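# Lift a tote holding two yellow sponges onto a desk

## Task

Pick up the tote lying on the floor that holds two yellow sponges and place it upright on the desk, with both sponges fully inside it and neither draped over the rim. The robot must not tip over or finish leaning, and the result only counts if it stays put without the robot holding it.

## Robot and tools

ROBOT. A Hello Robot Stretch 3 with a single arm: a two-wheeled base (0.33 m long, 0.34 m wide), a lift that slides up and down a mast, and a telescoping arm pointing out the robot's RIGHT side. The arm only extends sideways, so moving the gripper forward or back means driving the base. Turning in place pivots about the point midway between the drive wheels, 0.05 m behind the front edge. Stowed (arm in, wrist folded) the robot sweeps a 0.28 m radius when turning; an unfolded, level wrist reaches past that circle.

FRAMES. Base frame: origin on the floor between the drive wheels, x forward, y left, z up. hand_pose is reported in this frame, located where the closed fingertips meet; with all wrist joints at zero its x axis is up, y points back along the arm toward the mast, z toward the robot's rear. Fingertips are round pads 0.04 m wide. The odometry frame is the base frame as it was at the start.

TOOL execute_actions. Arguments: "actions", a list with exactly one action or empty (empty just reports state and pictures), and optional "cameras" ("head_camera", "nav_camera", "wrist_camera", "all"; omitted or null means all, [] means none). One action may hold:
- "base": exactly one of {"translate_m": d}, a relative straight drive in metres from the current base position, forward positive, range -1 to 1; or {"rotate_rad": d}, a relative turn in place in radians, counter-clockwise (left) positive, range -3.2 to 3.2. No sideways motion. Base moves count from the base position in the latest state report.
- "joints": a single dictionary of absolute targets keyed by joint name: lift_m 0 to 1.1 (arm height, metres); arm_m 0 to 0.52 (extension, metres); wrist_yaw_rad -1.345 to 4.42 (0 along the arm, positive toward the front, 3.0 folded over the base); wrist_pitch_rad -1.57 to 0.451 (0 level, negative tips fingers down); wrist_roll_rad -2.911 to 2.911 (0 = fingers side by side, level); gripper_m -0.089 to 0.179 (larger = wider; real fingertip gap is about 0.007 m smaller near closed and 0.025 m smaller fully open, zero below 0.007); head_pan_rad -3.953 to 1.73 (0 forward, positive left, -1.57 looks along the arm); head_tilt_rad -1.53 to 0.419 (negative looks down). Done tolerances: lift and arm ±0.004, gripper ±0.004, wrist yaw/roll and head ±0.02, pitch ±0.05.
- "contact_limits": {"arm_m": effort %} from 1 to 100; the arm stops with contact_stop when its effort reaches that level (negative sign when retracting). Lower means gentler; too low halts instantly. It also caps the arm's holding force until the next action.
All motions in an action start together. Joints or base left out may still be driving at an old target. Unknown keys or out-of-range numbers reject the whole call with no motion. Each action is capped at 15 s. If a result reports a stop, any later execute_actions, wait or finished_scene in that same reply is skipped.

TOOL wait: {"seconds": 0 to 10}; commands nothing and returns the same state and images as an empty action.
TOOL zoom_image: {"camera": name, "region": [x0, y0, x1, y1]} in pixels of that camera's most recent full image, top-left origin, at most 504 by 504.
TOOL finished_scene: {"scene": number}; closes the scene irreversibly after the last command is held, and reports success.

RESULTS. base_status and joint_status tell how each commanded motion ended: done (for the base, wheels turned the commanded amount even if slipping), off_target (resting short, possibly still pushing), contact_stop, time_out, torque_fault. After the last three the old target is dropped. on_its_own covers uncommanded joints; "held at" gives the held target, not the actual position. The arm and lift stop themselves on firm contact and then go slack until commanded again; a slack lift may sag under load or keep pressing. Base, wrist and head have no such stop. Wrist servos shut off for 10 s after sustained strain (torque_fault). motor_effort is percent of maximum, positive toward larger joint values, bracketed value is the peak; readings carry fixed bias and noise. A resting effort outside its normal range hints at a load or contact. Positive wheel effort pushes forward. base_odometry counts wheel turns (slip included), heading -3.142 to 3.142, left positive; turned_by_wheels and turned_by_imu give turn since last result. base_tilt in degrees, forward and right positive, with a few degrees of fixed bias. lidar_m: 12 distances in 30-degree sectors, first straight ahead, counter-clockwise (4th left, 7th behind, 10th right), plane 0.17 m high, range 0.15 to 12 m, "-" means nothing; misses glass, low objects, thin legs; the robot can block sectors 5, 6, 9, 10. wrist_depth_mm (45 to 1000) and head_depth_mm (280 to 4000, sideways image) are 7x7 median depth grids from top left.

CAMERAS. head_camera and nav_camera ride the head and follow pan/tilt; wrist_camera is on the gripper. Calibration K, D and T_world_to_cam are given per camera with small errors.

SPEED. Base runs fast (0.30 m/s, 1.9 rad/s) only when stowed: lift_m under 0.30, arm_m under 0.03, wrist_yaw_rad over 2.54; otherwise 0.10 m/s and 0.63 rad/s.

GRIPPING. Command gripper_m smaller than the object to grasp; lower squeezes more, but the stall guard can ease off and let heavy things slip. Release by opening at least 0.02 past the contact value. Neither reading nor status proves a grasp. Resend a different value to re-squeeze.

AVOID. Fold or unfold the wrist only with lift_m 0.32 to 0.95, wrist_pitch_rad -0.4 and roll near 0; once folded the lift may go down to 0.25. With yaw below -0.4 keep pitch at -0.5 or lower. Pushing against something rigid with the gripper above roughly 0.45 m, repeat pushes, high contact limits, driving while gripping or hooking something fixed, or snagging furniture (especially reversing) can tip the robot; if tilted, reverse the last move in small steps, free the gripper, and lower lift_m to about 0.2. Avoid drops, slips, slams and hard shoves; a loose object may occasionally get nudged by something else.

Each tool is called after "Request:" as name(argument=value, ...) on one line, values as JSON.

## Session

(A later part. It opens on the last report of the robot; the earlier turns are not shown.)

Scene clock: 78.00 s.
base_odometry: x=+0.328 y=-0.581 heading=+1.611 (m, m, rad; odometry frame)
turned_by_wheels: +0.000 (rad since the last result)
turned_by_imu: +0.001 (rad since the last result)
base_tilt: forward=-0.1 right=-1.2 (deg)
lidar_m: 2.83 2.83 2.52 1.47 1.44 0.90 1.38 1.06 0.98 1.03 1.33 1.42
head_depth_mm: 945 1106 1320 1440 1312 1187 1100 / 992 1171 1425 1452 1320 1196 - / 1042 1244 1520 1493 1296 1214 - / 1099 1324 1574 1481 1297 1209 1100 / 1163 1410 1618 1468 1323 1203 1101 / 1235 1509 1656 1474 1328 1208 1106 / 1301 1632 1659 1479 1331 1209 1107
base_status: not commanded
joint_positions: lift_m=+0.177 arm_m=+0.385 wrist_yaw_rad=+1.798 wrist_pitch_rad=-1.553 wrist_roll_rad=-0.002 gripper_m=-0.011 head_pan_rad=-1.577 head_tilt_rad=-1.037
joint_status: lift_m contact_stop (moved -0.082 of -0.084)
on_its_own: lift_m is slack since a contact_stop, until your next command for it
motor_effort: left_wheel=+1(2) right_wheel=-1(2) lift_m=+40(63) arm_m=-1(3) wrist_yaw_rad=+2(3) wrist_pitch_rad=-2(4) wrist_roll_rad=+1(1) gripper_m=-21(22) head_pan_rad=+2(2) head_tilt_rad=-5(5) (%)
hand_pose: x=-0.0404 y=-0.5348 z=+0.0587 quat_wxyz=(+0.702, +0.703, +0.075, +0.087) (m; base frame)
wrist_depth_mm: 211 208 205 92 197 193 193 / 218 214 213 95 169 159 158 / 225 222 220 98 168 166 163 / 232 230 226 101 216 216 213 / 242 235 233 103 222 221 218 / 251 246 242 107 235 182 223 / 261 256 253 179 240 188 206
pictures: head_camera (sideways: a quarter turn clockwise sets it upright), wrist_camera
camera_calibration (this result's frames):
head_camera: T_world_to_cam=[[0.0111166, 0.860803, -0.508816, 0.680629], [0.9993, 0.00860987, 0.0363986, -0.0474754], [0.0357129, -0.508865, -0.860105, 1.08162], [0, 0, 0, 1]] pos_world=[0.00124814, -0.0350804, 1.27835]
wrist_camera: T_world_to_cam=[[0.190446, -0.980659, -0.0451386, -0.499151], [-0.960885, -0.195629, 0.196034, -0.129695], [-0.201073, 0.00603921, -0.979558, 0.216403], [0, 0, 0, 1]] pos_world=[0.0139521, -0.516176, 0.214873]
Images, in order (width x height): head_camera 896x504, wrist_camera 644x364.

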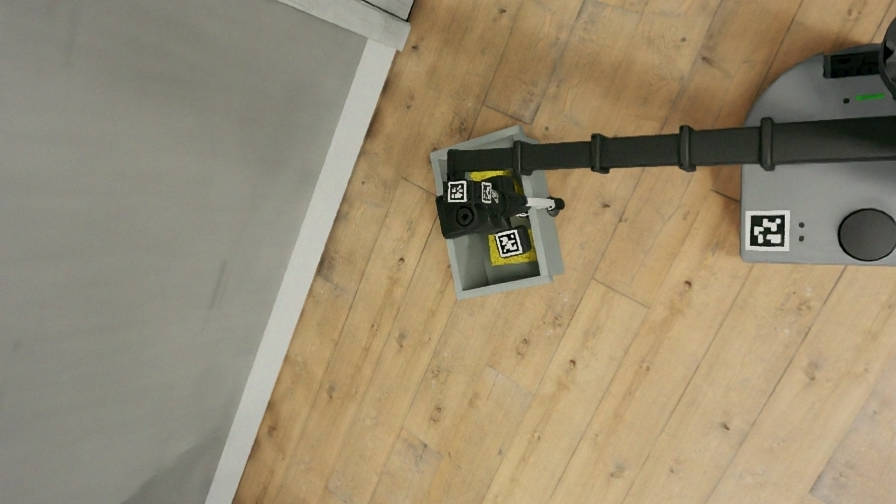

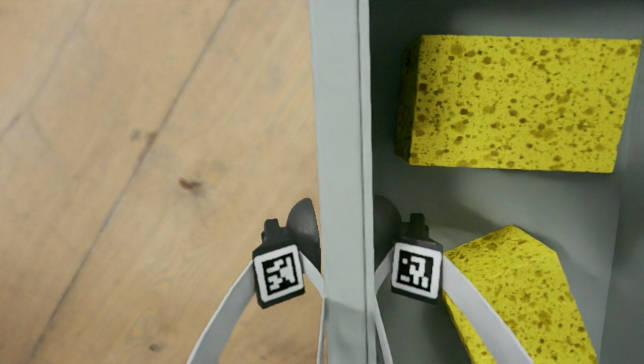

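The stall guard caps grip effort at about 22%, and the finger bands clamp the rim, so the tote can pivot. I'll regrip deeper. I'll also set the wrist so its pitch axis runs parallel to the wall, which lets me level the tote with pitch.

Request:
execute_actions(actions=[{"joints": {"gripper_m": 0.065, "lift_m": 0.27}}], cameras=[])

Request:
execute_actions(actions=[{"joints": {"wrist_yaw_rad": 0.234, "wrist_roll_rad": 1.571, "arm_m": 0.406, "lift_m": 0.26}}], cameras=["wrist_camera", "head_camera"])

Scene clock: 96.33 s.
base_odometry: x=+0.328 y=-0.581 heading=+1.611 (m, m, rad; odometry frame)
turned_by_wheels: +0.000 (rad since the last result)
turned_by_imu: +0.001 (rad since the last result)
base_tilt: forward=+0.0 right=-1.2 (deg)
lidar_m: 2.82 2.83 2.51 1.47 1.45 0.89 1.39 1.06 0.98 1.03 1.33 1.42
head_depth_mm: 949 1111 1319 1447 1308 1189 1101 / 992 1172 1430 1452 1312 1193 - / 1043 1248 1521 1518 1295 1209 - / 1105 1324 1575 1473 1304 1212 1098 / 1158 1414 1613 1459 1322 1201 1100 / 1230 1513 1653 1470 1325 1206 1105 / 1305 1650 1658 1478 1326 1212 1108
base_status: not commanded
joint_positions: lift_m=+0.269 arm_m=+0.385 wrist_yaw_rad=+1.798 wrist_pitch_rad=-1.553 wrist_roll_rad=-0.002 gripper_m=+0.065 head_pan_rad=-1.577 head_tilt_rad=-1.038
joint_status: all done
motor_effort: left_wheel=+1(2) right_wheel=-1(2) lift_m=+64(68) arm_m=-2(2) wrist_yaw_rad=+3(3) wrist_pitch_rad=-2(2) wrist_roll_rad=+1(1) gripper_m=+0(92) head_pan_rad=+2(2) head_tilt_rad=-4(5) (%)
hand_pose: x=-0.0403 y=-0.5347 z=+0.1513 quat_wxyz=(+0.702, +0.703, +0.075, +0.087) (m; base frame)
wrist_depth_mm: 300 296 295 241 283 281 217 / 313 307 301 297 253 276 220 / 320 317 315 306 255 281 223 / 332 329 321 315 311 306 225 / 345 340 335 328 318 315 225 / 358 348 344 339 330 307 228 / 373 367 357 351 299 284 229
pictures: none
No camera images: the call's "cameras" was empty. Leave "cameras" out to get every camera's image.

Scene clock: 98.13 s.
base_odometry: x=+0.328 y=-0.581 heading=+1.611 (m, m, rad; odometry frame)
turned_by_wheels: +0.000 (rad since the last result)
turned_by_imu: +0.001 (rad since the last result)
base_tilt: forward=+0.0 right=-1.2 (deg)
lidar_m: 2.84 2.82 2.52 1.46 1.44 0.89 1.38 1.06 0.98 1.03 1.33 1.43
head_depth_mm: 947 1108 1318 1441 1307 1192 1104 / 994 1174 1425 1448 1314 1190 - / 1043 1249 1515 - 1295 1210 - / 1104 1324 1584 1472 1300 1220 1099 / 1162 1414 1637 1461 1324 1202 1103 / 1232 1508 1656 1480 1329 1205 1105 / 1311 1628 1647 1477 1331 1208 1107
base_status: not commanded
joint_positions: lift_m=+0.261 arm_m=+0.406 wrist_yaw_rad=+0.237 wrist_pitch_rad=-1.553 wrist_roll_rad=+1.568 gripper_m=+0.065 head_pan_rad=-1.577 head_tilt_rad=-1.038
joint_status: all done
motor_effort: left_wheel=+1(1) right_wheel=+0(1) lift_m=+16(57) arm_m=+3(2) wrist_yaw_rad=-3(3) wrist_pitch_rad=-2(2) wrist_roll_rad=+2(5) gripper_m=+0(0) head_pan_rad=+2(1) head_tilt_rad=-4(5) (%)
hand_pose: x=-0.0262 y=-0.5315 z=+0.1429 quat_wxyz=(+0.084, +0.085, -0.708, -0.696) (m; base frame)
wrist_depth_mm: 206 257 243 276 279 274 272 / 205 270 248 284 289 281 280 / 203 287 255 297 296 293 289 / 204 283 311 301 306 303 299 / 210 280 274 270 318 312 309 / 222 275 307 300 329 320 316 / 355 258 263 248 341 337 332
pictures: head_camera (sideways: a quarter turn clockwise sets it upright), wrist_camera
camera_calibration (this result's frames):
head_camera: T_world_to_cam=[[0.0111186, 0.86113, -0.508263, 0.679908], [0.9993, 0.00858635, 0.0364079, -0.0474875], [0.0357161, -0.508312, -0.860432, 1.08204], [0, 0, 0, 1]] pos_world=[0.00124822, -0.0350653, 1.27833]
wrist_camera: T_world_to_cam=[[-0.200519, 0.97769, -0.0625664, 0.538215], [0.954546, 0.209349, 0.212169, 0.131196], [0.220533, -0.0171787, -0.975228, 0.299773], [0, 0, 0, 1]] pos_world=[-0.083421, -0.548524, 0.298186]
Images, in order (width x height): head_camera 896x504, wrist_camera 644x364.

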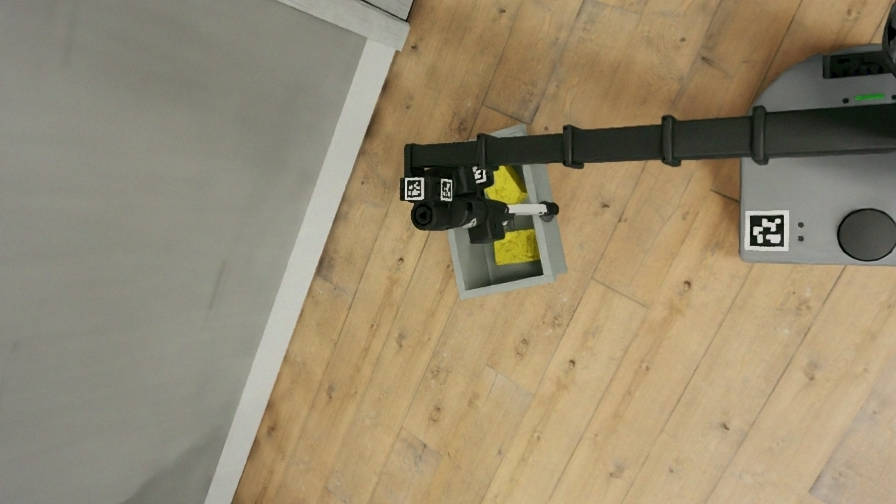

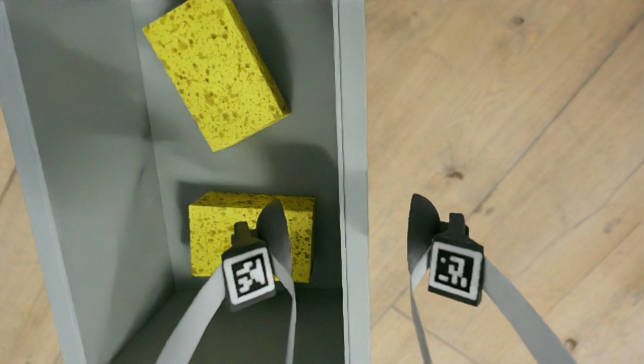

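Request:
execute_actions(actions=[{"base": {"translate_m": -0.03}, "joints": {"arm_m": 0.411}}], cameras=["wrist_camera"])

Scene clock: 101.80 s.
base_odometry: x=+0.329 y=-0.611 heading=+1.611 (m, m, rad; odometry frame)
turned_by_wheels: +0.000 (rad since the last result)
turned_by_imu: +0.001 (rad since the last result)
base_tilt: forward=+0.0 right=-1.1 (deg)
lidar_m: 2.85 2.84 2.54 1.47 1.42 0.87 1.35 1.04 0.97 1.02 1.31 1.44
head_depth_mm: 933 1095 1295 1441 1308 1190 1105 / 978 1155 1408 1448 1309 1194 - / 1033 1220 1493 - 1300 1207 - / 1085 1305 1563 1466 1297 1211 1097 / 1146 1393 1614 1463 1314 1194 1103 / 1217 1499 1659 1469 1326 1204 1102 / 1291 1617 1658 1468 1330 1204 1100
base_status: done
joint_positions: lift_m=+0.261 arm_m=+0.411 wrist_yaw_rad=+0.237 wrist_pitch_rad=-1.553 wrist_roll_rad=+1.568 gripper_m=+0.065 head_pan_rad=-1.577 head_tilt_rad=-1.038
joint_status: all done
motor_effort: left_wheel=+1(2) right_wheel=-2(5) lift_m=+16(16) arm_m=+3(3) wrist_yaw_rad=-3(4) wrist_pitch_rad=-2(2) wrist_roll_rad=+1(2) gripper_m=+0(0) head_pan_rad=+2(3) head_tilt_rad=-5(4) (%)
hand_pose: x=-0.0262 y=-0.5364 z=+0.1429 quat_wxyz=(+0.084, +0.085, -0.708, -0.696) (m; base frame)
wrist_depth_mm: 198 243 255 218 278 275 271 / 206 255 250 286 288 282 280 / 207 290 254 292 296 291 290 / 204 283 310 306 307 303 298 / 213 281 319 300 321 312 311 / 221 278 288 282 333 322 318 / 356 262 311 293 338 337 331
pictures: wrist_camera
camera_calibration (this result's frames):
wrist_camera: T_world_to_cam=[[-0.200306, 0.977734, -0.0625662, 0.543116], [0.954591, 0.209142, 0.212169, 0.132125], [0.22053, -0.0172265, -0.975228, 0.299661], [0, 0, 0, 1]] pos_world=[-0.0834205, -0.553494, 0.298186]
Images, in order (width x height): wrist_camera 644x364.

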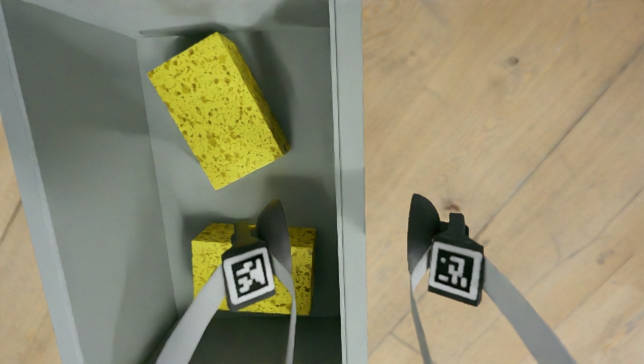

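Request:
execute_actions(actions=[{"joints": {"lift_m": 0.153}}], cameras=["wrist_camera"])

Scene clock: 104.17 s.
base_odometry: x=+0.329 y=-0.611 heading=+1.611 (m, m, rad; odometry frame)
turned_by_wheels: +0.000 (rad since the last result)
turned_by_imu: +0.001 (rad since the last result)
base_tilt: forward=+0.0 right=-1.2 (deg)
lidar_m: 2.86 2.84 2.54 1.47 1.42 0.87 1.35 1.04 0.97 1.02 1.32 1.44
head_depth_mm: 935 1093 1293 1443 1310 1197 1101 / 979 1153 1399 1450 1312 1190 - / 1027 1229 1508 1503 1301 1212 - / 1085 1302 1561 1485 1300 1219 1098 / 1143 1392 1616 1470 1317 1202 1106 / 1213 1499 1657 1466 1323 1213 1112 / 1286 1608 1659 1477 1327 1210 1109
base_status: not commanded
joint_positions: lift_m=+0.154 arm_m=+0.411 wrist_yaw_rad=+0.237 wrist_pitch_rad=-1.553 wrist_roll_rad=+1.568 gripper_m=+0.065 head_pan_rad=-1.577 head_tilt_rad=-1.038
joint_status: all done
motor_effort: left_wheel=+1(1) right_wheel=+0(1) lift_m=+16(16) arm_m=+3(3) wrist_yaw_rad=-3(3) wrist_pitch_rad=-2(2) wrist_roll_rad=+2(2) gripper_m=+0(0) head_pan_rad=+2(2) head_tilt_rad=-4(4) (%)
hand_pose: x=-0.0262 y=-0.5365 z=+0.0359 quat_wxyz=(+0.084, +0.085, -0.708, -0.696) (m; base frame)
wrist_depth_mm: 141 140 179 70 177 176 174 / 145 143 183 180 182 182 178 / 188 148 167 186 187 188 185 / 200 154 153 193 195 194 192 / 204 208 206 140 77 201 199 / 202 214 210 197 209 207 205 / 200 174 170 168 216 217 213
pictures: wrist_camera
camera_calibration (this result's frames):
wrist_camera: T_world_to_cam=[[-0.200306, 0.977734, -0.0625664, 0.536426], [0.954591, 0.209142, 0.212169, 0.154829], [0.22053, -0.0172267, -0.975228, 0.195307], [0, 0, 0, 1]] pos_world=[-0.0834205, -0.553499, 0.191182]
Images, in order (width x height): wrist_camera 644x364.

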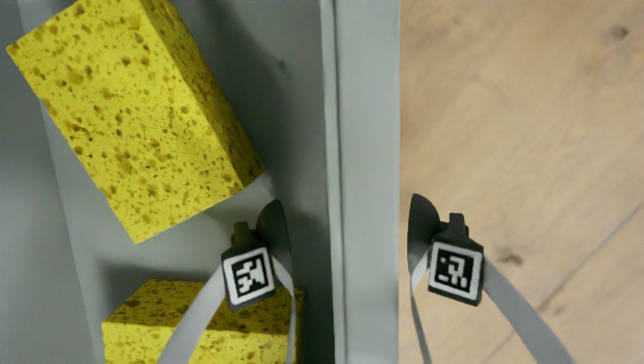

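Request:
execute_actions(actions=[{"joints": {"gripper_m": 0.0}}], cameras=["wrist_camera"])

Scene clock: 105.70 s.
base_odometry: x=+0.329 y=-0.611 heading=+1.611 (m, m, rad; odometry frame)
turned_by_wheels: +0.000 (rad since the last result)
turned_by_imu: +0.000 (rad since the last result)
base_tilt: forward=+0.0 right=-1.1 (deg)
lidar_m: 2.86 2.85 2.53 1.46 1.42 0.87 1.35 1.04 0.97 1.02 1.31 1.44
head_depth_mm: 934 1095 1298 1440 1305 1193 1103 / 980 1154 1412 1443 1308 1192 - / 1029 1227 1502 1499 1296 1214 - / 1083 1301 1558 1472 1294 1215 1095 / 1151 1389 1613 1470 1314 1201 1103 / 1213 1500 1650 1471 1329 1205 1108 / 1295 1617 1652 1482 1326 1206 1112
base_status: not commanded
joint_positions: lift_m=+0.154 arm_m=+0.411 wrist_yaw_rad=+0.237 wrist_pitch_rad=-1.556 wrist_roll_rad=+1.569 gripper_m=+0.001 head_pan_rad=-1.577 head_tilt_rad=-1.038
joint_status: all done
motor_effort: left_wheel=+1(1) right_wheel=+0(1) lift_m=+16(16) arm_m=+3(2) wrist_yaw_rad=-3(3) wrist_pitch_rad=-1(2) wrist_roll_rad=+1(2) gripper_m=-15(98) head_pan_rad=+2(2) head_tilt_rad=-4(5) (%)
hand_pose: x=-0.0264 y=-0.5356 z=+0.0359 quat_wxyz=(+0.084, +0.085, -0.707, -0.697) (m; base frame)
wrist_depth_mm: 141 140 178 68 177 176 174 / 144 143 183 70 182 182 179 / 151 148 179 73 188 188 184 / 200 152 156 75 194 194 192 / 207 207 205 77 139 200 198 / 206 213 211 81 81 207 204 / 205 172 172 170 216 215 212
pictures: wrist_camera
camera_calibration (this result's frames):
wrist_camera: T_world_to_cam=[[-0.199162, 0.978188, -0.0590085, 0.535663], [0.95502, 0.20724, 0.212105, 0.153822], [0.219707, -0.0141111, -0.975464, 0.197092], [0, 0, 0, 1]] pos_world=[-0.0835218, -0.553077, 0.191238]
Images, in order (width x height): wrist_camera 644x364.

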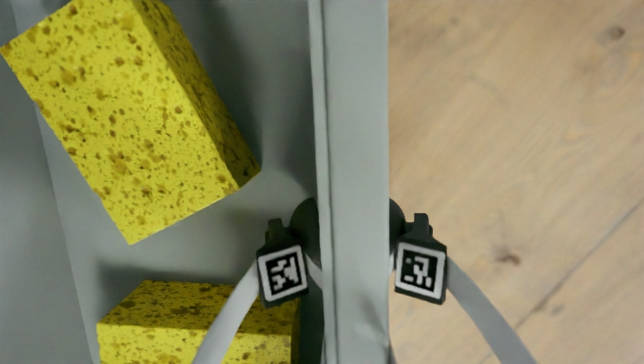

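Request:
execute_actions(actions=[{"joints": {"gripper_m": -0.011}}], cameras=[])

Request:
execute_actions(actions=[{"joints": {"lift_m": 0.25}}], cameras=["wrist_camera", "head_camera"])

Scene clock: 107.47 s.
base_odometry: x=+0.329 y=-0.611 heading=+1.611 (m, m, rad; odometry frame)
turned_by_wheels: +0.000 (rad since the last result)
turned_by_imu: +0.000 (rad since the last result)
base_tilt: forward=+0.0 right=-1.2 (deg)
lidar_m: 2.86 2.84 2.54 1.46 1.42 0.87 1.35 1.04 0.97 1.02 1.32 1.44
head_depth_mm: 934 1090 1289 1441 1306 1190 1100 / 980 1160 1411 1457 1312 1190 - / 1032 1229 1507 1506 1300 1214 - / 1084 1303 1552 1470 1301 1220 1105 / 1144 1392 1611 1465 1320 1201 1109 / 1209 1490 1645 1473 1326 1206 1100 / 1284 1623 1657 1471 1331 1204 1105
base_status: not commanded
joint_positions: lift_m=+0.154 arm_m=+0.411 wrist_yaw_rad=+0.237 wrist_pitch_rad=-1.556 wrist_roll_rad=+1.569 gripper_m=-0.010 head_pan_rad=-1.577 head_tilt_rad=-1.038
joint_status: all done
motor_effort: left_wheel=+1(1) right_wheel=+0(0) lift_m=+16(16) arm_m=+3(3) wrist_yaw_rad=-3(4) wrist_pitch_rad=-1(1) wrist_roll_rad=+1(1) gripper_m=-20(72) head_pan_rad=+2(2) head_tilt_rad=-4(4) (%)
hand_pose: x=-0.0264 y=-0.5356 z=+0.0359 quat_wxyz=(+0.084, +0.084, -0.707, -0.697) (m; base frame)
wrist_depth_mm: 141 140 179 68 176 177 173 / 145 143 183 71 181 181 179 / 151 148 178 73 187 188 186 / 199 153 155 76 194 194 192 / 206 208 206 78 139 202 197 / 205 213 211 81 81 206 205 / 205 174 171 168 217 216 212
pictures: none
No camera images: the call's "cameras" was empty. Leave "cameras" out to get every camera's image.

Scene clock: 109.17 s.
base_odometry: x=+0.329 y=-0.611 heading=+1.611 (m, m, rad; odometry frame)
turned_by_wheels: +0.000 (rad since the last result)
turned_by_imu: +0.000 (rad since the last result)
base_tilt: forward=+0.1 right=-1.2 (deg)
lidar_m: 2.86 2.85 2.55 1.47 1.42 0.87 1.35 1.04 0.58 0.51 1.31 1.44
head_depth_mm: 937 1092 1298 1445 1308 1190 1102 / 979 1154 1406 1456 1314 1196 - / 1026 1225 1503 - 1296 1213 - / 1084 1303 1569 1326 1277 1214 1100 / 1146 1402 1609 1473 1317 1202 1102 / 1212 1493 1644 1471 1325 1208 1102 / 1288 1616 1647 1478 1329 1209 1101
base_status: not commanded
joint_positions: lift_m=+0.249 arm_m=+0.411 wrist_yaw_rad=+0.236 wrist_pitch_rad=-1.559 wrist_roll_rad=+1.569 gripper_m=-0.010 head_pan_rad=-1.577 head_tilt_rad=-1.038
joint_status: all done
motor_effort: left_wheel=+1(1) right_wheel=+0(1) lift_m=+69(74) arm_m=+3(3) wrist_yaw_rad=-3(3) wrist_pitch_rad=+0(3) wrist_roll_rad=+1(1) gripper_m=-21(21) head_pan_rad=+1(2) head_tilt_rad=-4(5) (%)
hand_pose: x=-0.0265 y=-0.5350 z=+0.1312 quat_wxyz=(+0.084, +0.084, -0.706, -0.698) (m; base frame)
wrist_depth_mm: 183 145 180 67 263 265 262 / 155 149 183 70 274 274 269 / 199 155 155 72 284 283 277 / 197 163 158 75 290 289 289 / 199 224 214 77 78 299 298 / 196 228 203 81 81 313 311 / 198 187 177 172 329 324 319
pictures: head_camera (sideways: a quarter turn clockwise sets it upright), wrist_camera
camera_calibration (this result's frames):
head_camera: T_world_to_cam=[[0.0111013, 0.86113, -0.508263, 0.679908], [0.9993, 0.00860647, 0.0364079, -0.0474875], [0.0357263, -0.508311, -0.860432, 1.08204], [0, 0, 0, 1]] pos_world=[0.00124893, -0.0350654, 1.27833]
wrist_camera: T_world_to_cam=[[-0.198379, 0.978493, -0.0565454, 0.540555], [0.955313, 0.205934, 0.212055, 0.132942], [0.219139, -0.0119512, -0.97562, 0.291252], [0, 0, 0, 1]] pos_world=[-0.0835908, -0.552825, 0.286526]
Images, in order (width x height): head_camera 896x504, wrist_camera 644x364.

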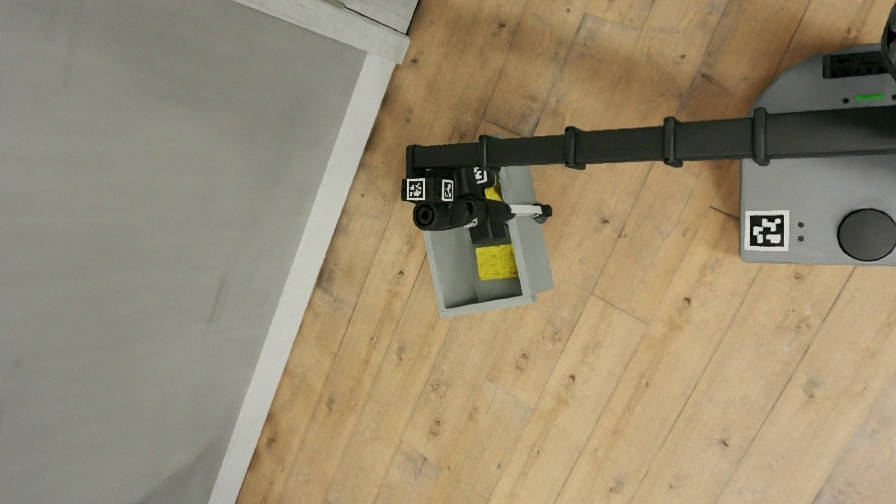

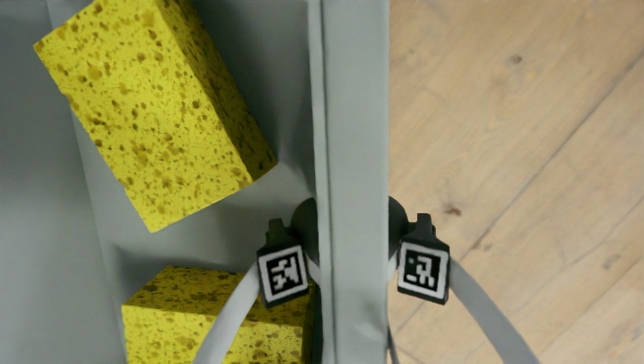

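The deeper grip holds with only a small sag, and the stall guard isn't easing. Next I'll lift, retract and turn toward the desk in stages.

Request:
execute_actions(actions=[{"joints": {"lift_m": 0.50, "arm_m": 0.08, "wrist_pitch_rad": -1.48}}], cameras=["wrist_camera"])

Request:
execute_actions(actions=[{"base": {"rotate_rad": -1.70}, "joints": {"lift_m": 0.85, "head_tilt_rad": -0.75}}])

Scene clock: 119.10 s.
base_odometry: x=+0.329 y=-0.611 heading=+1.611 (m, m, rad; odometry frame)
turned_by_wheels: +0.000 (rad since the last result)
turned_by_imu: +0.002 (rad since the last result)
base_tilt: forward=+0.0 right=-1.2 (deg)
lidar_m: 2.86 2.84 2.53 1.46 1.42 0.87 1.35 1.04 0.97 1.01 1.31 1.45
head_depth_mm: 931 1094 1294 1439 1300 1191 1092 / 980 1156 1410 1447 1328 - - / 1032 1225 1500 1462 928 1192 - / 1087 1308 1558 1467 939 1167 1099 / 1150 1387 1624 1470 935 1153 1100 / 1210 1498 1641 1461 1329 1207 1106 / 1290 1607 1654 1477 1329 1210 1102
base_status: not commanded
joint_positions: lift_m=+0.499 arm_m=+0.080 wrist_yaw_rad=+0.236 wrist_pitch_rad=-1.496 wrist_roll_rad=+1.569 gripper_m=-0.010 head_pan_rad=-1.577 head_tilt_rad=-1.038
joint_status: all done
motor_effort: left_wheel=+1(1) right_wheel=-1(0) lift_m=+69(71) arm_m=-3(6) wrist_yaw_rad=-3(3) wrist_pitch_rad=+5(6) wrist_roll_rad=+1(1) gripper_m=-21(21) head_pan_rad=+2(2) head_tilt_rad=-5(4) (%)
hand_pose: x=-0.0227 y=-0.2204 z=+0.3804 quat_wxyz=(+0.081, +0.087, -0.728, -0.676) (m; base frame)
wrist_depth_mm: 182 146 183 67 492 - - / 182 151 180 70 500 - - / 197 157 155 73 - - - / 195 164 159 76 - - - / 196 225 217 77 - - - / 195 226 205 81 598 562 553 / 195 192 180 174 604 582 570
pictures: wrist_camera
camera_calibration (this result's frames):
wrist_camera: T_world_to_cam=[[-0.197069, 0.973098, -0.119351, 0.270275], [0.952173, 0.21897, 0.213115, 0.0140838], [0.233516, -0.0716448, -0.96971, 0.522191], [0, 0, 0, 1]] pos_world=[-0.0820876, -0.228676, 0.53563]
Images, in order (width x height): wrist_camera 644x364.

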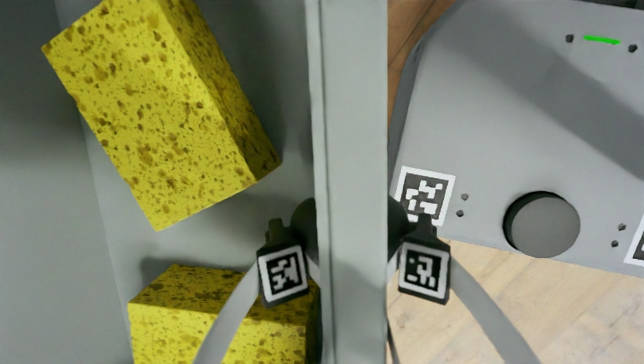

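Scene clock: 123.10 s.
base_odometry: x=+0.329 y=-0.611 heading=-0.089 (m, m, rad; odometry frame)
turned_by_wheels: -1.700 (rad since the last result)
turned_by_imu: -1.726 (rad since the last result)
base_tilt: forward=+0.0 right=-1.2 (deg)
lidar_m: 0.97 1.18 1.45 2.81 2.86 2.53 2.54 1.46 0.87 0.87 1.12 0.97
head_depth_mm: 1102 1221 1011 834 - - 1118 / 1137 1242 1014 840 - - 1093 / 1167 1328 1451 817 - - 1096 / 1214 1373 1583 1766 621 630 515 / 1251 1424 1646 1806 1553 595 511 / 1290 1471 1724 1847 1553 564 489 / 1329 1519 1671 1760 1547 1331 1165
base_status: done
joint_positions: lift_m=+0.849 arm_m=+0.080 wrist_yaw_rad=+0.236 wrist_pitch_rad=-1.496 wrist_roll_rad=+1.569 gripper_m=-0.010 head_pan_rad=-1.577 head_tilt_rad=-0.754
joint_status: all done
motor_effort: left_wheel=+1(4) right_wheel=-1(4) lift_m=+69(73) arm_m=-3(3) wrist_yaw_rad=-3(3) wrist_pitch_rad=+5(5) wrist_roll_rad=+1(1) gripper_m=-22(21) head_pan_rad=+2(2) head_tilt_rad=+2(13) (%)
hand_pose: x=-0.0227 y=-0.2204 z=+0.7304 quat_wxyz=(+0.081, +0.087, -0.728, -0.676) (m; base frame)
wrist_depth_mm: 182 146 181 67 837 798 777 / 182 151 179 70 68 - 803 / 197 157 156 73 71 - 821 / 195 166 159 75 899 877 887 / 196 224 216 77 79 928 882 / 196 223 204 81 962 971 933 / 196 191 180 174 - - 952
pictures: head_camera (sideways: a quarter turn clockwise sets it upright), nav_camera (sideways: a quarter turn counterclockwise sets it upright), wrist_camera
camera_calibration (this result's frames):
head_camera: T_world_to_cam=[[0.0100667, 0.684294, -0.729137, 0.967697], [0.999356, 0.018232, 0.0309081, -0.0403401], [0.0344438, -0.728978, -0.68367, 0.852214], [0, 0, 0, 1]] pos_world=[0.00121916, -0.0402086, 1.28946]
nav_camera: T_world_to_cam=[[-0.0296702, -0.665647, 0.745676, -0.925696], [-0.998137, 0.0595234, 0.0134195, 0.0412438], [-0.0533179, -0.743889, -0.666173, 0.829503], [0, 0, 0, 1]] pos_world=[0.0579287, -0.0015835, 1.24231]
wrist_camera: T_world_to_cam=[[-0.196988, 0.973111, -0.119373, 0.312081], [0.952189, 0.218897, 0.213121, -0.0605274], [0.233521, -0.0716829, -0.969706, 0.861585], [0, 0, 0, 1]] pos_world=[-0.0820886, -0.228679, 0.885637]
Images, in order (width x height): head_camera 896x504, nav_camera 672x504, wrist_camera 644x364.

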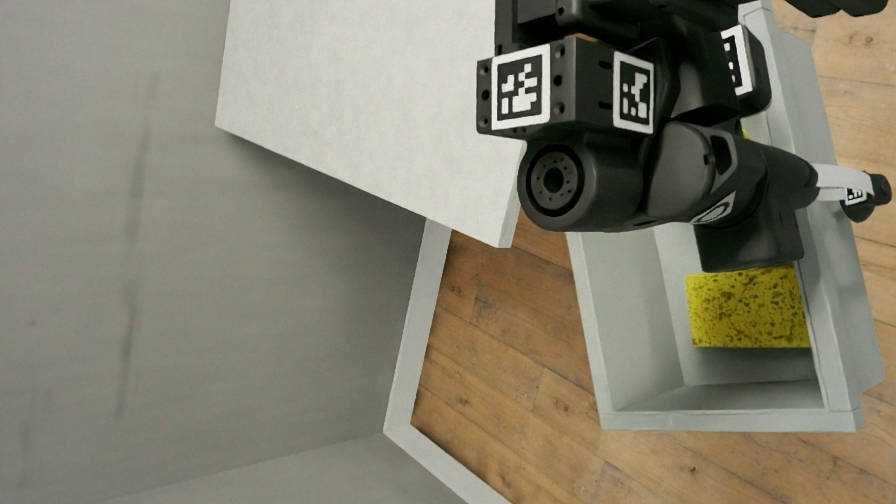

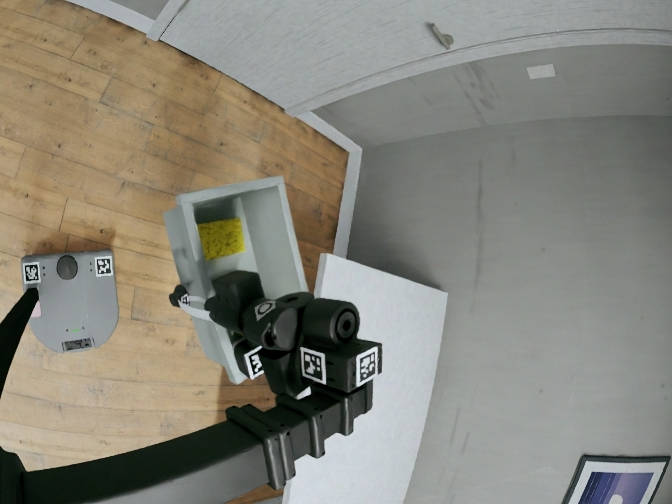

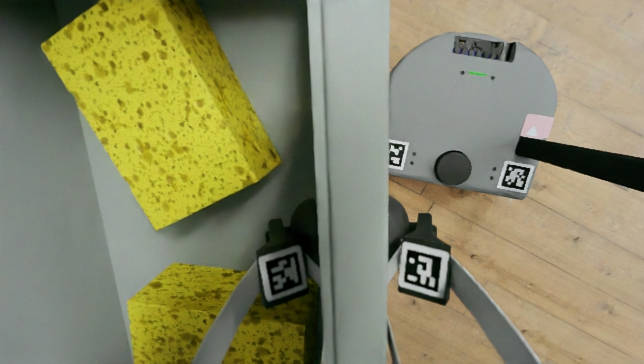

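Request:
execute_actions(actions=[{"base": {"translate_m": -0.30}, "joints": {"lift_m": 0.97, "wrist_yaw_rad": -0.1}}], cameras=[])

Request:
execute_actions(actions=[{"joints": {"arm_m": 0.46, "head_tilt_rad": -0.6}}])

Scene clock: 131.03 s.
base_odometry: x=+0.030 y=-0.584 heading=-0.089 (m, m, rad; odometry frame)
turned_by_wheels: +0.000 (rad since the last result)
turned_by_imu: +0.003 (rad since the last result)
base_tilt: forward=+0.0 right=-1.2 (deg)
lidar_m: 1.26 1.52 1.63 2.90 2.66 2.30 2.37 1.18 1.24 0.84 1.44 1.27
head_depth_mm: 1025 1125 - - - 352 1092 / 1063 1181 - - - 395 1114 / 1096 1215 - - - 365 1118 / 1134 1242 1018 819 - 407 1138 / 1165 1323 1028 819 550 420 1138 / 1206 1376 1543 822 475 429 1159 / 1245 1428 1685 848 1557 1273 1158
base_status: done
joint_positions: lift_m=+0.969 arm_m=+0.080 wrist_yaw_rad=-0.098 wrist_pitch_rad=-1.496 wrist_roll_rad=+1.571 gripper_m=-0.010 head_pan_rad=-1.577 head_tilt_rad=-0.754
joint_status: all done
motor_effort: left_wheel=+1(2) right_wheel=-2(4) lift_m=+69(71) arm_m=-3(3) wrist_yaw_rad=-2(5) wrist_pitch_rad=+5(5) wrist_roll_rad=+0(0) gripper_m=-22(22) head_pan_rad=+2(2) head_tilt_rad=+1(1) (%)
hand_pose: x=-0.0210 y=-0.2202 z=+0.8504 quat_wxyz=(-0.033, -0.036, -0.732, -0.680) (m; base frame)
wrist_depth_mm: 178 145 180 66 65 897 887 / 180 151 172 69 67 945 939 / 195 159 155 72 70 957 962 / 194 166 161 75 - - 979 / 195 228 218 77 78 - - / 196 224 200 81 - - - / 196 197 183 175 - - -
pictures: none
No camera images: the call's "cameras" was empty. Leave "cameras" out to get every camera's image.

Scene clock: 135.03 s.
base_odometry: x=+0.030 y=-0.584 heading=-0.089 (m, m, rad; odometry frame)
turned_by_wheels: +0.000 (rad since the last result)
turned_by_imu: +0.001 (rad since the last result)
base_tilt: forward=+0.0 right=-1.2 (deg)
lidar_m: 1.26 1.52 1.63 2.91 2.66 2.29 2.37 1.18 1.24 0.84 1.44 1.27
head_depth_mm: 1005 1073 - 951 780 660 1225 / 1030 - 1228 680 759 678 1228 / 1064 - 1275 681 760 700 1230 / 1101 1209 1297 694 757 1331 1235 / 1134 1263 1379 714 784 1373 1207 / 1171 1303 1473 1586 784 1440 1233 / 1207 1354 1543 1765 810 1450 1235
base_status: not commanded
joint_positions: lift_m=+0.969 arm_m=+0.460 wrist_yaw_rad=-0.099 wrist_pitch_rad=-1.495 wrist_roll_rad=+1.571 gripper_m=-0.010 head_pan_rad=-1.577 head_tilt_rad=-0.606
joint_status: all done
motor_effort: left_wheel=+1(1) right_wheel=-2(0) lift_m=+70(69) arm_m=+3(4) wrist_yaw_rad=-2(3) wrist_pitch_rad=+5(5) wrist_roll_rad=+0(0) gripper_m=-21(22) head_pan_rad=+1(2) head_tilt_rad=+2(13) (%)
hand_pose: x=-0.0211 y=-0.5997 z=+0.8504 quat_wxyz=(-0.033, -0.036, -0.732, -0.679) (m; base frame)
wrist_depth_mm: 180 146 181 66 259 252 - / 180 153 175 70 266 264 - / 194 159 156 72 277 272 952 / 194 167 161 75 286 285 958 / 197 227 220 77 290 - - / 195 221 202 81 309 - - / 194 195 183 175 319 - -
pictures: head_camera (sideways: a quarter turn clockwise sets it upright), nav_camera (sideways: a quarter turn counterclockwise sets it upright), wrist_camera
camera_calibration (this result's frames):
head_camera: T_world_to_cam=[[0.00939823, 0.569268, -0.822098, 1.08888], [0.999381, 0.022525, 0.0270225, -0.0352873], [0.0339008, -0.821843, -0.568704, 0.702665], [0, 0, 0, 1]] pos_world=[0.00121102, -0.041587, 1.29573]
nav_camera: T_world_to_cam=[[-0.0289887, -0.548385, 0.835724, -1.04308], [-0.998128, 0.0609179, 0.00535104, 0.0517462], [-0.0538449, -0.834004, -0.549124, 0.677239], [0, 0, 0, 1]] pos_world=[0.0578776, -0.010343, 1.24334]
wrist_camera: T_world_to_cam=[[0.135523, 0.983491, -0.119913, 0.709532], [0.971031, -0.107805, 0.213251, -0.200294], [0.196803, -0.14534, -0.969611, 0.905322], [0, 0, 0, 1]] pos_world=[-0.0798365, -0.587832, 1.0056]
Images, in order (width x height): head_camera 896x504, nav_camera 672x504, wrist_camera 644x364.

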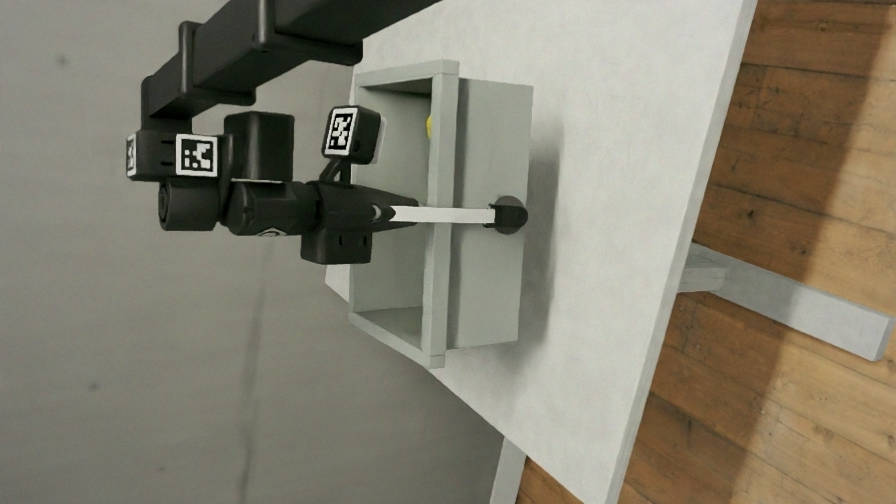

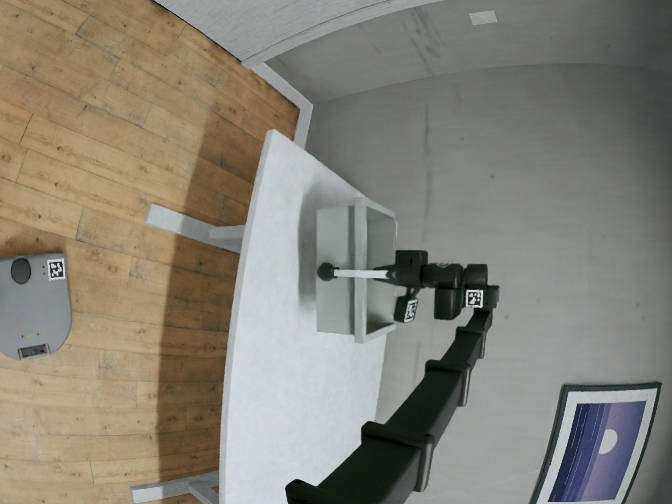

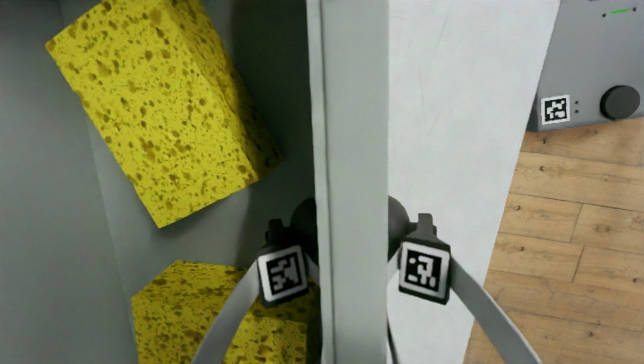

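Request:
execute_actions(actions=[{"joints": {"lift_m": 0.884}}], cameras=["wrist_camera", "head_camera"])

Scene clock: 138.07 s.
base_odometry: x=+0.030 y=-0.584 heading=-0.089 (m, m, rad; odometry frame)
turned_by_wheels: +0.000 (rad since the last result)
turned_by_imu: +0.001 (rad since the last result)
base_tilt: forward=+0.0 right=-1.1 (deg)
lidar_m: 1.26 1.52 1.63 2.90 2.66 2.29 2.37 1.18 1.24 0.84 1.44 1.27
head_depth_mm: 1003 1097 1197 - 756 677 1227 / 1036 1135 - 844 736 678 1227 / 1063 1173 - 879 738 698 1227 / 1099 1216 1302 862 745 1329 1235 / 1132 1257 1391 876 762 1382 1204 / 1175 1299 1474 1580 785 1450 1237 / 1206 1350 1537 1759 811 1457 1231
base_status: not commanded
joint_positions: lift_m=+0.885 arm_m=+0.460 wrist_yaw_rad=-0.099 wrist_pitch_rad=-1.492 wrist_roll_rad=+1.571 gripper_m=-0.010 head_pan_rad=-1.577 head_tilt_rad=-0.606
joint_status: all done
motor_effort: left_wheel=+1(1) right_wheel=-1(1) lift_m=+21(66) arm_m=+3(3) wrist_yaw_rad=-2(1) wrist_pitch_rad=+4(5) wrist_roll_rad=+0(0) gripper_m=-22(22) head_pan_rad=+1(2) head_tilt_rad=+2(2) (%)
hand_pose: x=-0.0211 y=-0.6005 z=+0.7660 quat_wxyz=(-0.033, -0.037, -0.733, -0.678) (m; base frame)
wrist_depth_mm: 190 147 183 69 182 179 174 / 181 152 182 71 188 185 180 / 197 158 157 74 195 191 189 / 197 165 159 76 200 197 894 / 196 225 216 78 78 204 930 / 195 228 208 82 81 211 965 / 195 191 179 173 223 221 -
pictures: head_camera (sideways: a quarter turn clockwise sets it upright), wrist_camera
camera_calibration (this result's frames):
head_camera: T_world_to_cam=[[0.00939822, 0.569266, -0.822099, 1.08888], [0.999381, 0.022525, 0.0270224, -0.0352872], [0.0339008, -0.821844, -0.568702, 0.702663], [0, 0, 0, 1]] pos_world=[0.00121102, -0.041587, 1.29573]
wrist_camera: T_world_to_cam=[[0.135494, 0.983132, -0.122855, 0.702208], [0.971093, -0.107182, 0.213285, -0.181956], [0.19652, -0.148203, -0.969235, 0.82138], [0, 0, 0, 1]] pos_world=[-0.0798663, -0.588135, 0.921189]
Images, in order (width x height): head_camera 896x504, wrist_camera 644x364.

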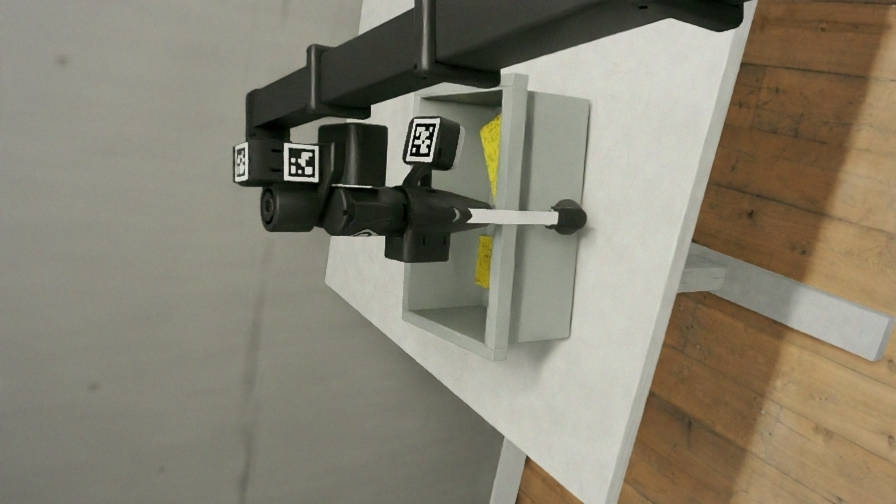

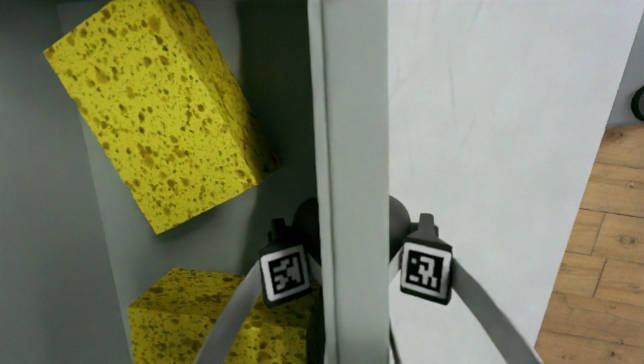

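Request:
execute_actions(actions=[{"joints": {"lift_m": 0.879}}], cameras=[])

Request:
execute_actions(actions=[{"joints": {"gripper_m": 0.065}}], cameras=["wrist_camera"])

Scene clock: 139.33 s.
base_odometry: x=+0.030 y=-0.584 heading=-0.089 (m, m, rad; odometry frame)
turned_by_wheels: +0.000 (rad since the last result)
turned_by_imu: +0.000 (rad since the last result)
base_tilt: forward=-0.1 right=-1.2 (deg)
lidar_m: 1.26 1.52 1.63 2.90 2.66 2.29 2.37 1.19 1.24 0.84 1.44 1.27
head_depth_mm: 1000 1107 1196 - 746 677 1226 / 1034 1136 - 860 735 677 1224 / 1062 1175 - 880 737 699 1228 / 1099 1213 1298 863 743 1330 1223 / 1139 1252 1394 878 761 1379 1201 / 1165 1306 1473 1582 785 1454 1230 / 1213 1358 1547 1762 809 1452 1234
base_status: not commanded
joint_positions: lift_m=+0.880 arm_m=+0.460 wrist_yaw_rad=-0.099 wrist_pitch_rad=-1.491 wrist_roll_rad=+1.571 gripper_m=-0.010 head_pan_rad=-1.577 head_tilt_rad=-0.606
joint_status: all done
motor_effort: left_wheel=+1(1) right_wheel=-1(0) lift_m=+20(20) arm_m=+3(3) wrist_yaw_rad=-2(2) wrist_pitch_rad=+3(4) wrist_roll_rad=+0(0) gripper_m=-22(23) head_pan_rad=+2(2) head_tilt_rad=+2(2) (%)
hand_pose: x=-0.0212 y=-0.6008 z=+0.7610 quat_wxyz=(-0.033, -0.037, -0.734, -0.678) (m; base frame)
wrist_depth_mm: 190 149 183 70 178 175 171 / 157 153 187 72 182 179 176 / 190 157 157 74 190 185 183 / 198 163 160 77 197 192 897 / 197 224 214 79 79 200 931 / 196 225 210 83 82 208 970 / 194 185 178 172 219 216 990
pictures: none
No camera images: the call's "cameras" was empty. Leave "cameras" out to get every camera's image.

Scene clock: 140.57 s.
base_odometry: x=+0.030 y=-0.584 heading=-0.089 (m, m, rad; odometry frame)
turned_by_wheels: +0.000 (rad since the last result)
turned_by_imu: +0.000 (rad since the last result)
base_tilt: forward=+0.0 right=-1.2 (deg)
lidar_m: 1.26 1.52 1.63 2.91 2.66 2.29 2.37 1.18 1.24 0.84 1.44 1.27
head_depth_mm: 1010 1104 1197 - 746 676 1224 / 1032 1140 - 859 736 679 1227 / 1068 1170 - 883 739 698 1228 / 1097 1210 1297 864 745 1328 1233 / 1133 1260 1387 881 760 1378 1203 / 1172 1302 1470 1585 785 1445 1231 / 1211 1353 1536 1762 808 1450 1241
base_status: not commanded
joint_positions: lift_m=+0.880 arm_m=+0.460 wrist_yaw_rad=-0.099 wrist_pitch_rad=-1.482 wrist_roll_rad=+1.571 gripper_m=+0.065 head_pan_rad=-1.577 head_tilt_rad=-0.606
joint_status: all done
motor_effort: left_wheel=+1(1) right_wheel=-1(1) lift_m=+20(20) arm_m=+3(3) wrist_yaw_rad=-2(2) wrist_pitch_rad=+0(3) wrist_roll_rad=+0(0) gripper_m=+0(92) head_pan_rad=+2(2) head_tilt_rad=+2(2) (%)
hand_pose: x=-0.0214 y=-0.6032 z=+0.7610 quat_wxyz=(-0.033, -0.037, -0.737, -0.674) (m; base frame)
wrist_depth_mm: 192 150 187 73 178 174 170 / 160 155 190 75 182 180 175 / 198 160 159 77 189 186 181 / 198 166 161 200 195 191 191 / 197 224 218 145 82 198 898 / 198 228 222 192 210 204 943 / 195 223 180 175 218 214 962
pictures: wrist_camera
camera_calibration (this result's frames):
wrist_camera: T_world_to_cam=[[0.135355, 0.981785, -0.133332, 0.71145], [0.971316, -0.104932, 0.21339, -0.179637], [0.195512, -0.158391, -0.967826, 0.808945], [0, 0, 0, 1]] pos_world=[-0.0799728, -0.589211, 0.91611]
Images, in order (width x height): wrist_camera 644x364.

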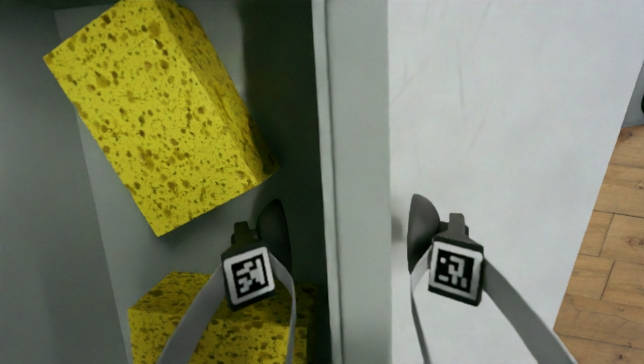

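The tote is released. I'll raise the gripper clear of the rim and check the result.

Request:
execute_actions(actions=[{"joints": {"lift_m": 1.0}}])

Scene clock: 142.97 s.
base_odometry: x=+0.030 y=-0.584 heading=-0.089 (m, m, rad; odometry frame)
turned_by_wheels: +0.000 (rad since the last result)
turned_by_imu: +0.001 (rad since the last result)
base_tilt: forward=+0.0 right=-1.1 (deg)
lidar_m: 1.26 1.52 1.63 2.90 2.66 2.29 2.37 1.18 1.24 0.84 1.44 1.27
head_depth_mm: 1006 - 1221 989 781 661 1229 / 1019 1148 1218 872 736 678 1225 / 1055 - 1232 872 736 699 1227 / 1102 1222 1289 868 748 1338 1235 / 1137 1263 1389 880 759 1378 1208 / 1175 1300 1475 1582 785 1446 1231 / 1214 1355 1538 1770 808 1440 1231
base_status: not commanded
joint_positions: lift_m=+0.999 arm_m=+0.460 wrist_yaw_rad=-0.099 wrist_pitch_rad=-1.481 wrist_roll_rad=+1.571 gripper_m=+0.065 head_pan_rad=-1.577 head_tilt_rad=-0.606
joint_status: all done
motor_effort: left_wheel=+1(1) right_wheel=-1(2) lift_m=+64(68) arm_m=+3(2) wrist_yaw_rad=-2(2) wrist_pitch_rad=+0(0) wrist_roll_rad=+0(1) gripper_m=+0(0) head_pan_rad=+2(2) head_tilt_rad=+3(2) (%)
hand_pose: x=-0.0214 y=-0.6033 z=+0.8805 quat_wxyz=(-0.033, -0.037, -0.737, -0.674) (m; base frame)
wrist_depth_mm: 208 238 256 239 288 282 - / 219 271 270 304 302 288 - / 351 269 281 293 310 300 - / 362 265 338 326 313 - - / 381 263 349 326 327 - - / 400 264 363 307 345 - - / 412 275 314 302 356 - -
pictures: head_camera (sideways: a quarter turn clockwise sets it upright), nav_camera (sideways: a quarter turn counterclockwise sets it upright), wrist_camera
camera_calibration (this result's frames):
head_camera: T_world_to_cam=[[0.00939815, 0.569266, -0.822099, 1.08888], [0.999381, 0.0225251, 0.0270224, -0.0352872], [0.0339009, -0.821845, -0.568702, 0.702663], [0, 0, 0, 1]] pos_world=[0.00121103, -0.041587, 1.29573]
nav_camera: T_world_to_cam=[[-0.0289886, -0.548383, 0.835725, -1.04309], [-0.998128, 0.0609178, 0.00535093, 0.0517464], [-0.0538449, -0.834005, -0.549123, 0.677237], [0, 0, 0, 1]] pos_world=[0.0578776, -0.0103431, 1.24334]
wrist_camera: T_world_to_cam=[[0.135348, 0.98172, -0.133815, 0.7279], [0.971326, -0.104828, 0.213394, -0.205087], [0.195466, -0.158861, -0.967758, 0.924276], [0, 0, 0, 1]] pos_world=[-0.0799777, -0.589261, 1.03564]
Images, in order (width x height): head_camera 896x504, nav_camera 672x504, wrist_camera 644x364.

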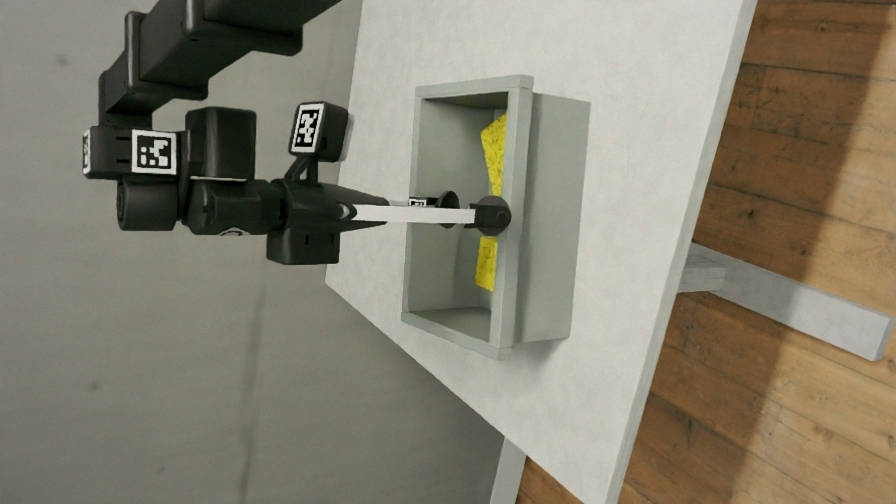

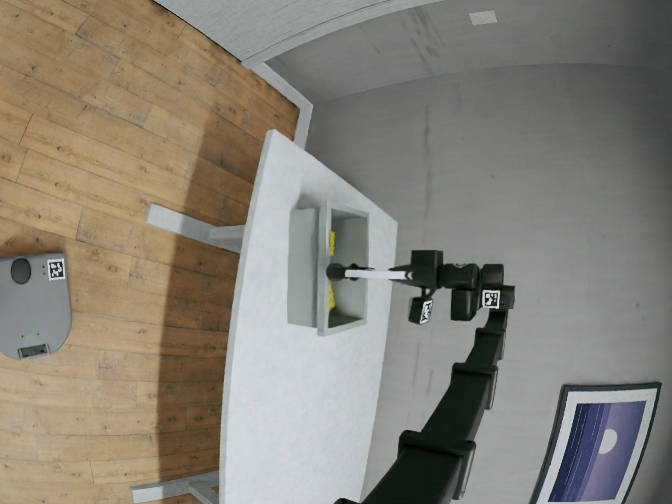

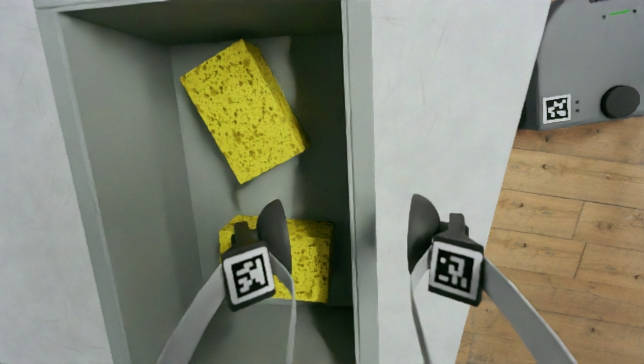

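The tote is upright on the desk with both sponges inside, and the gripper is clear of it. Ending scene 1.

Request:
finished_scene(scene=1)

The scene is finished: the task was done.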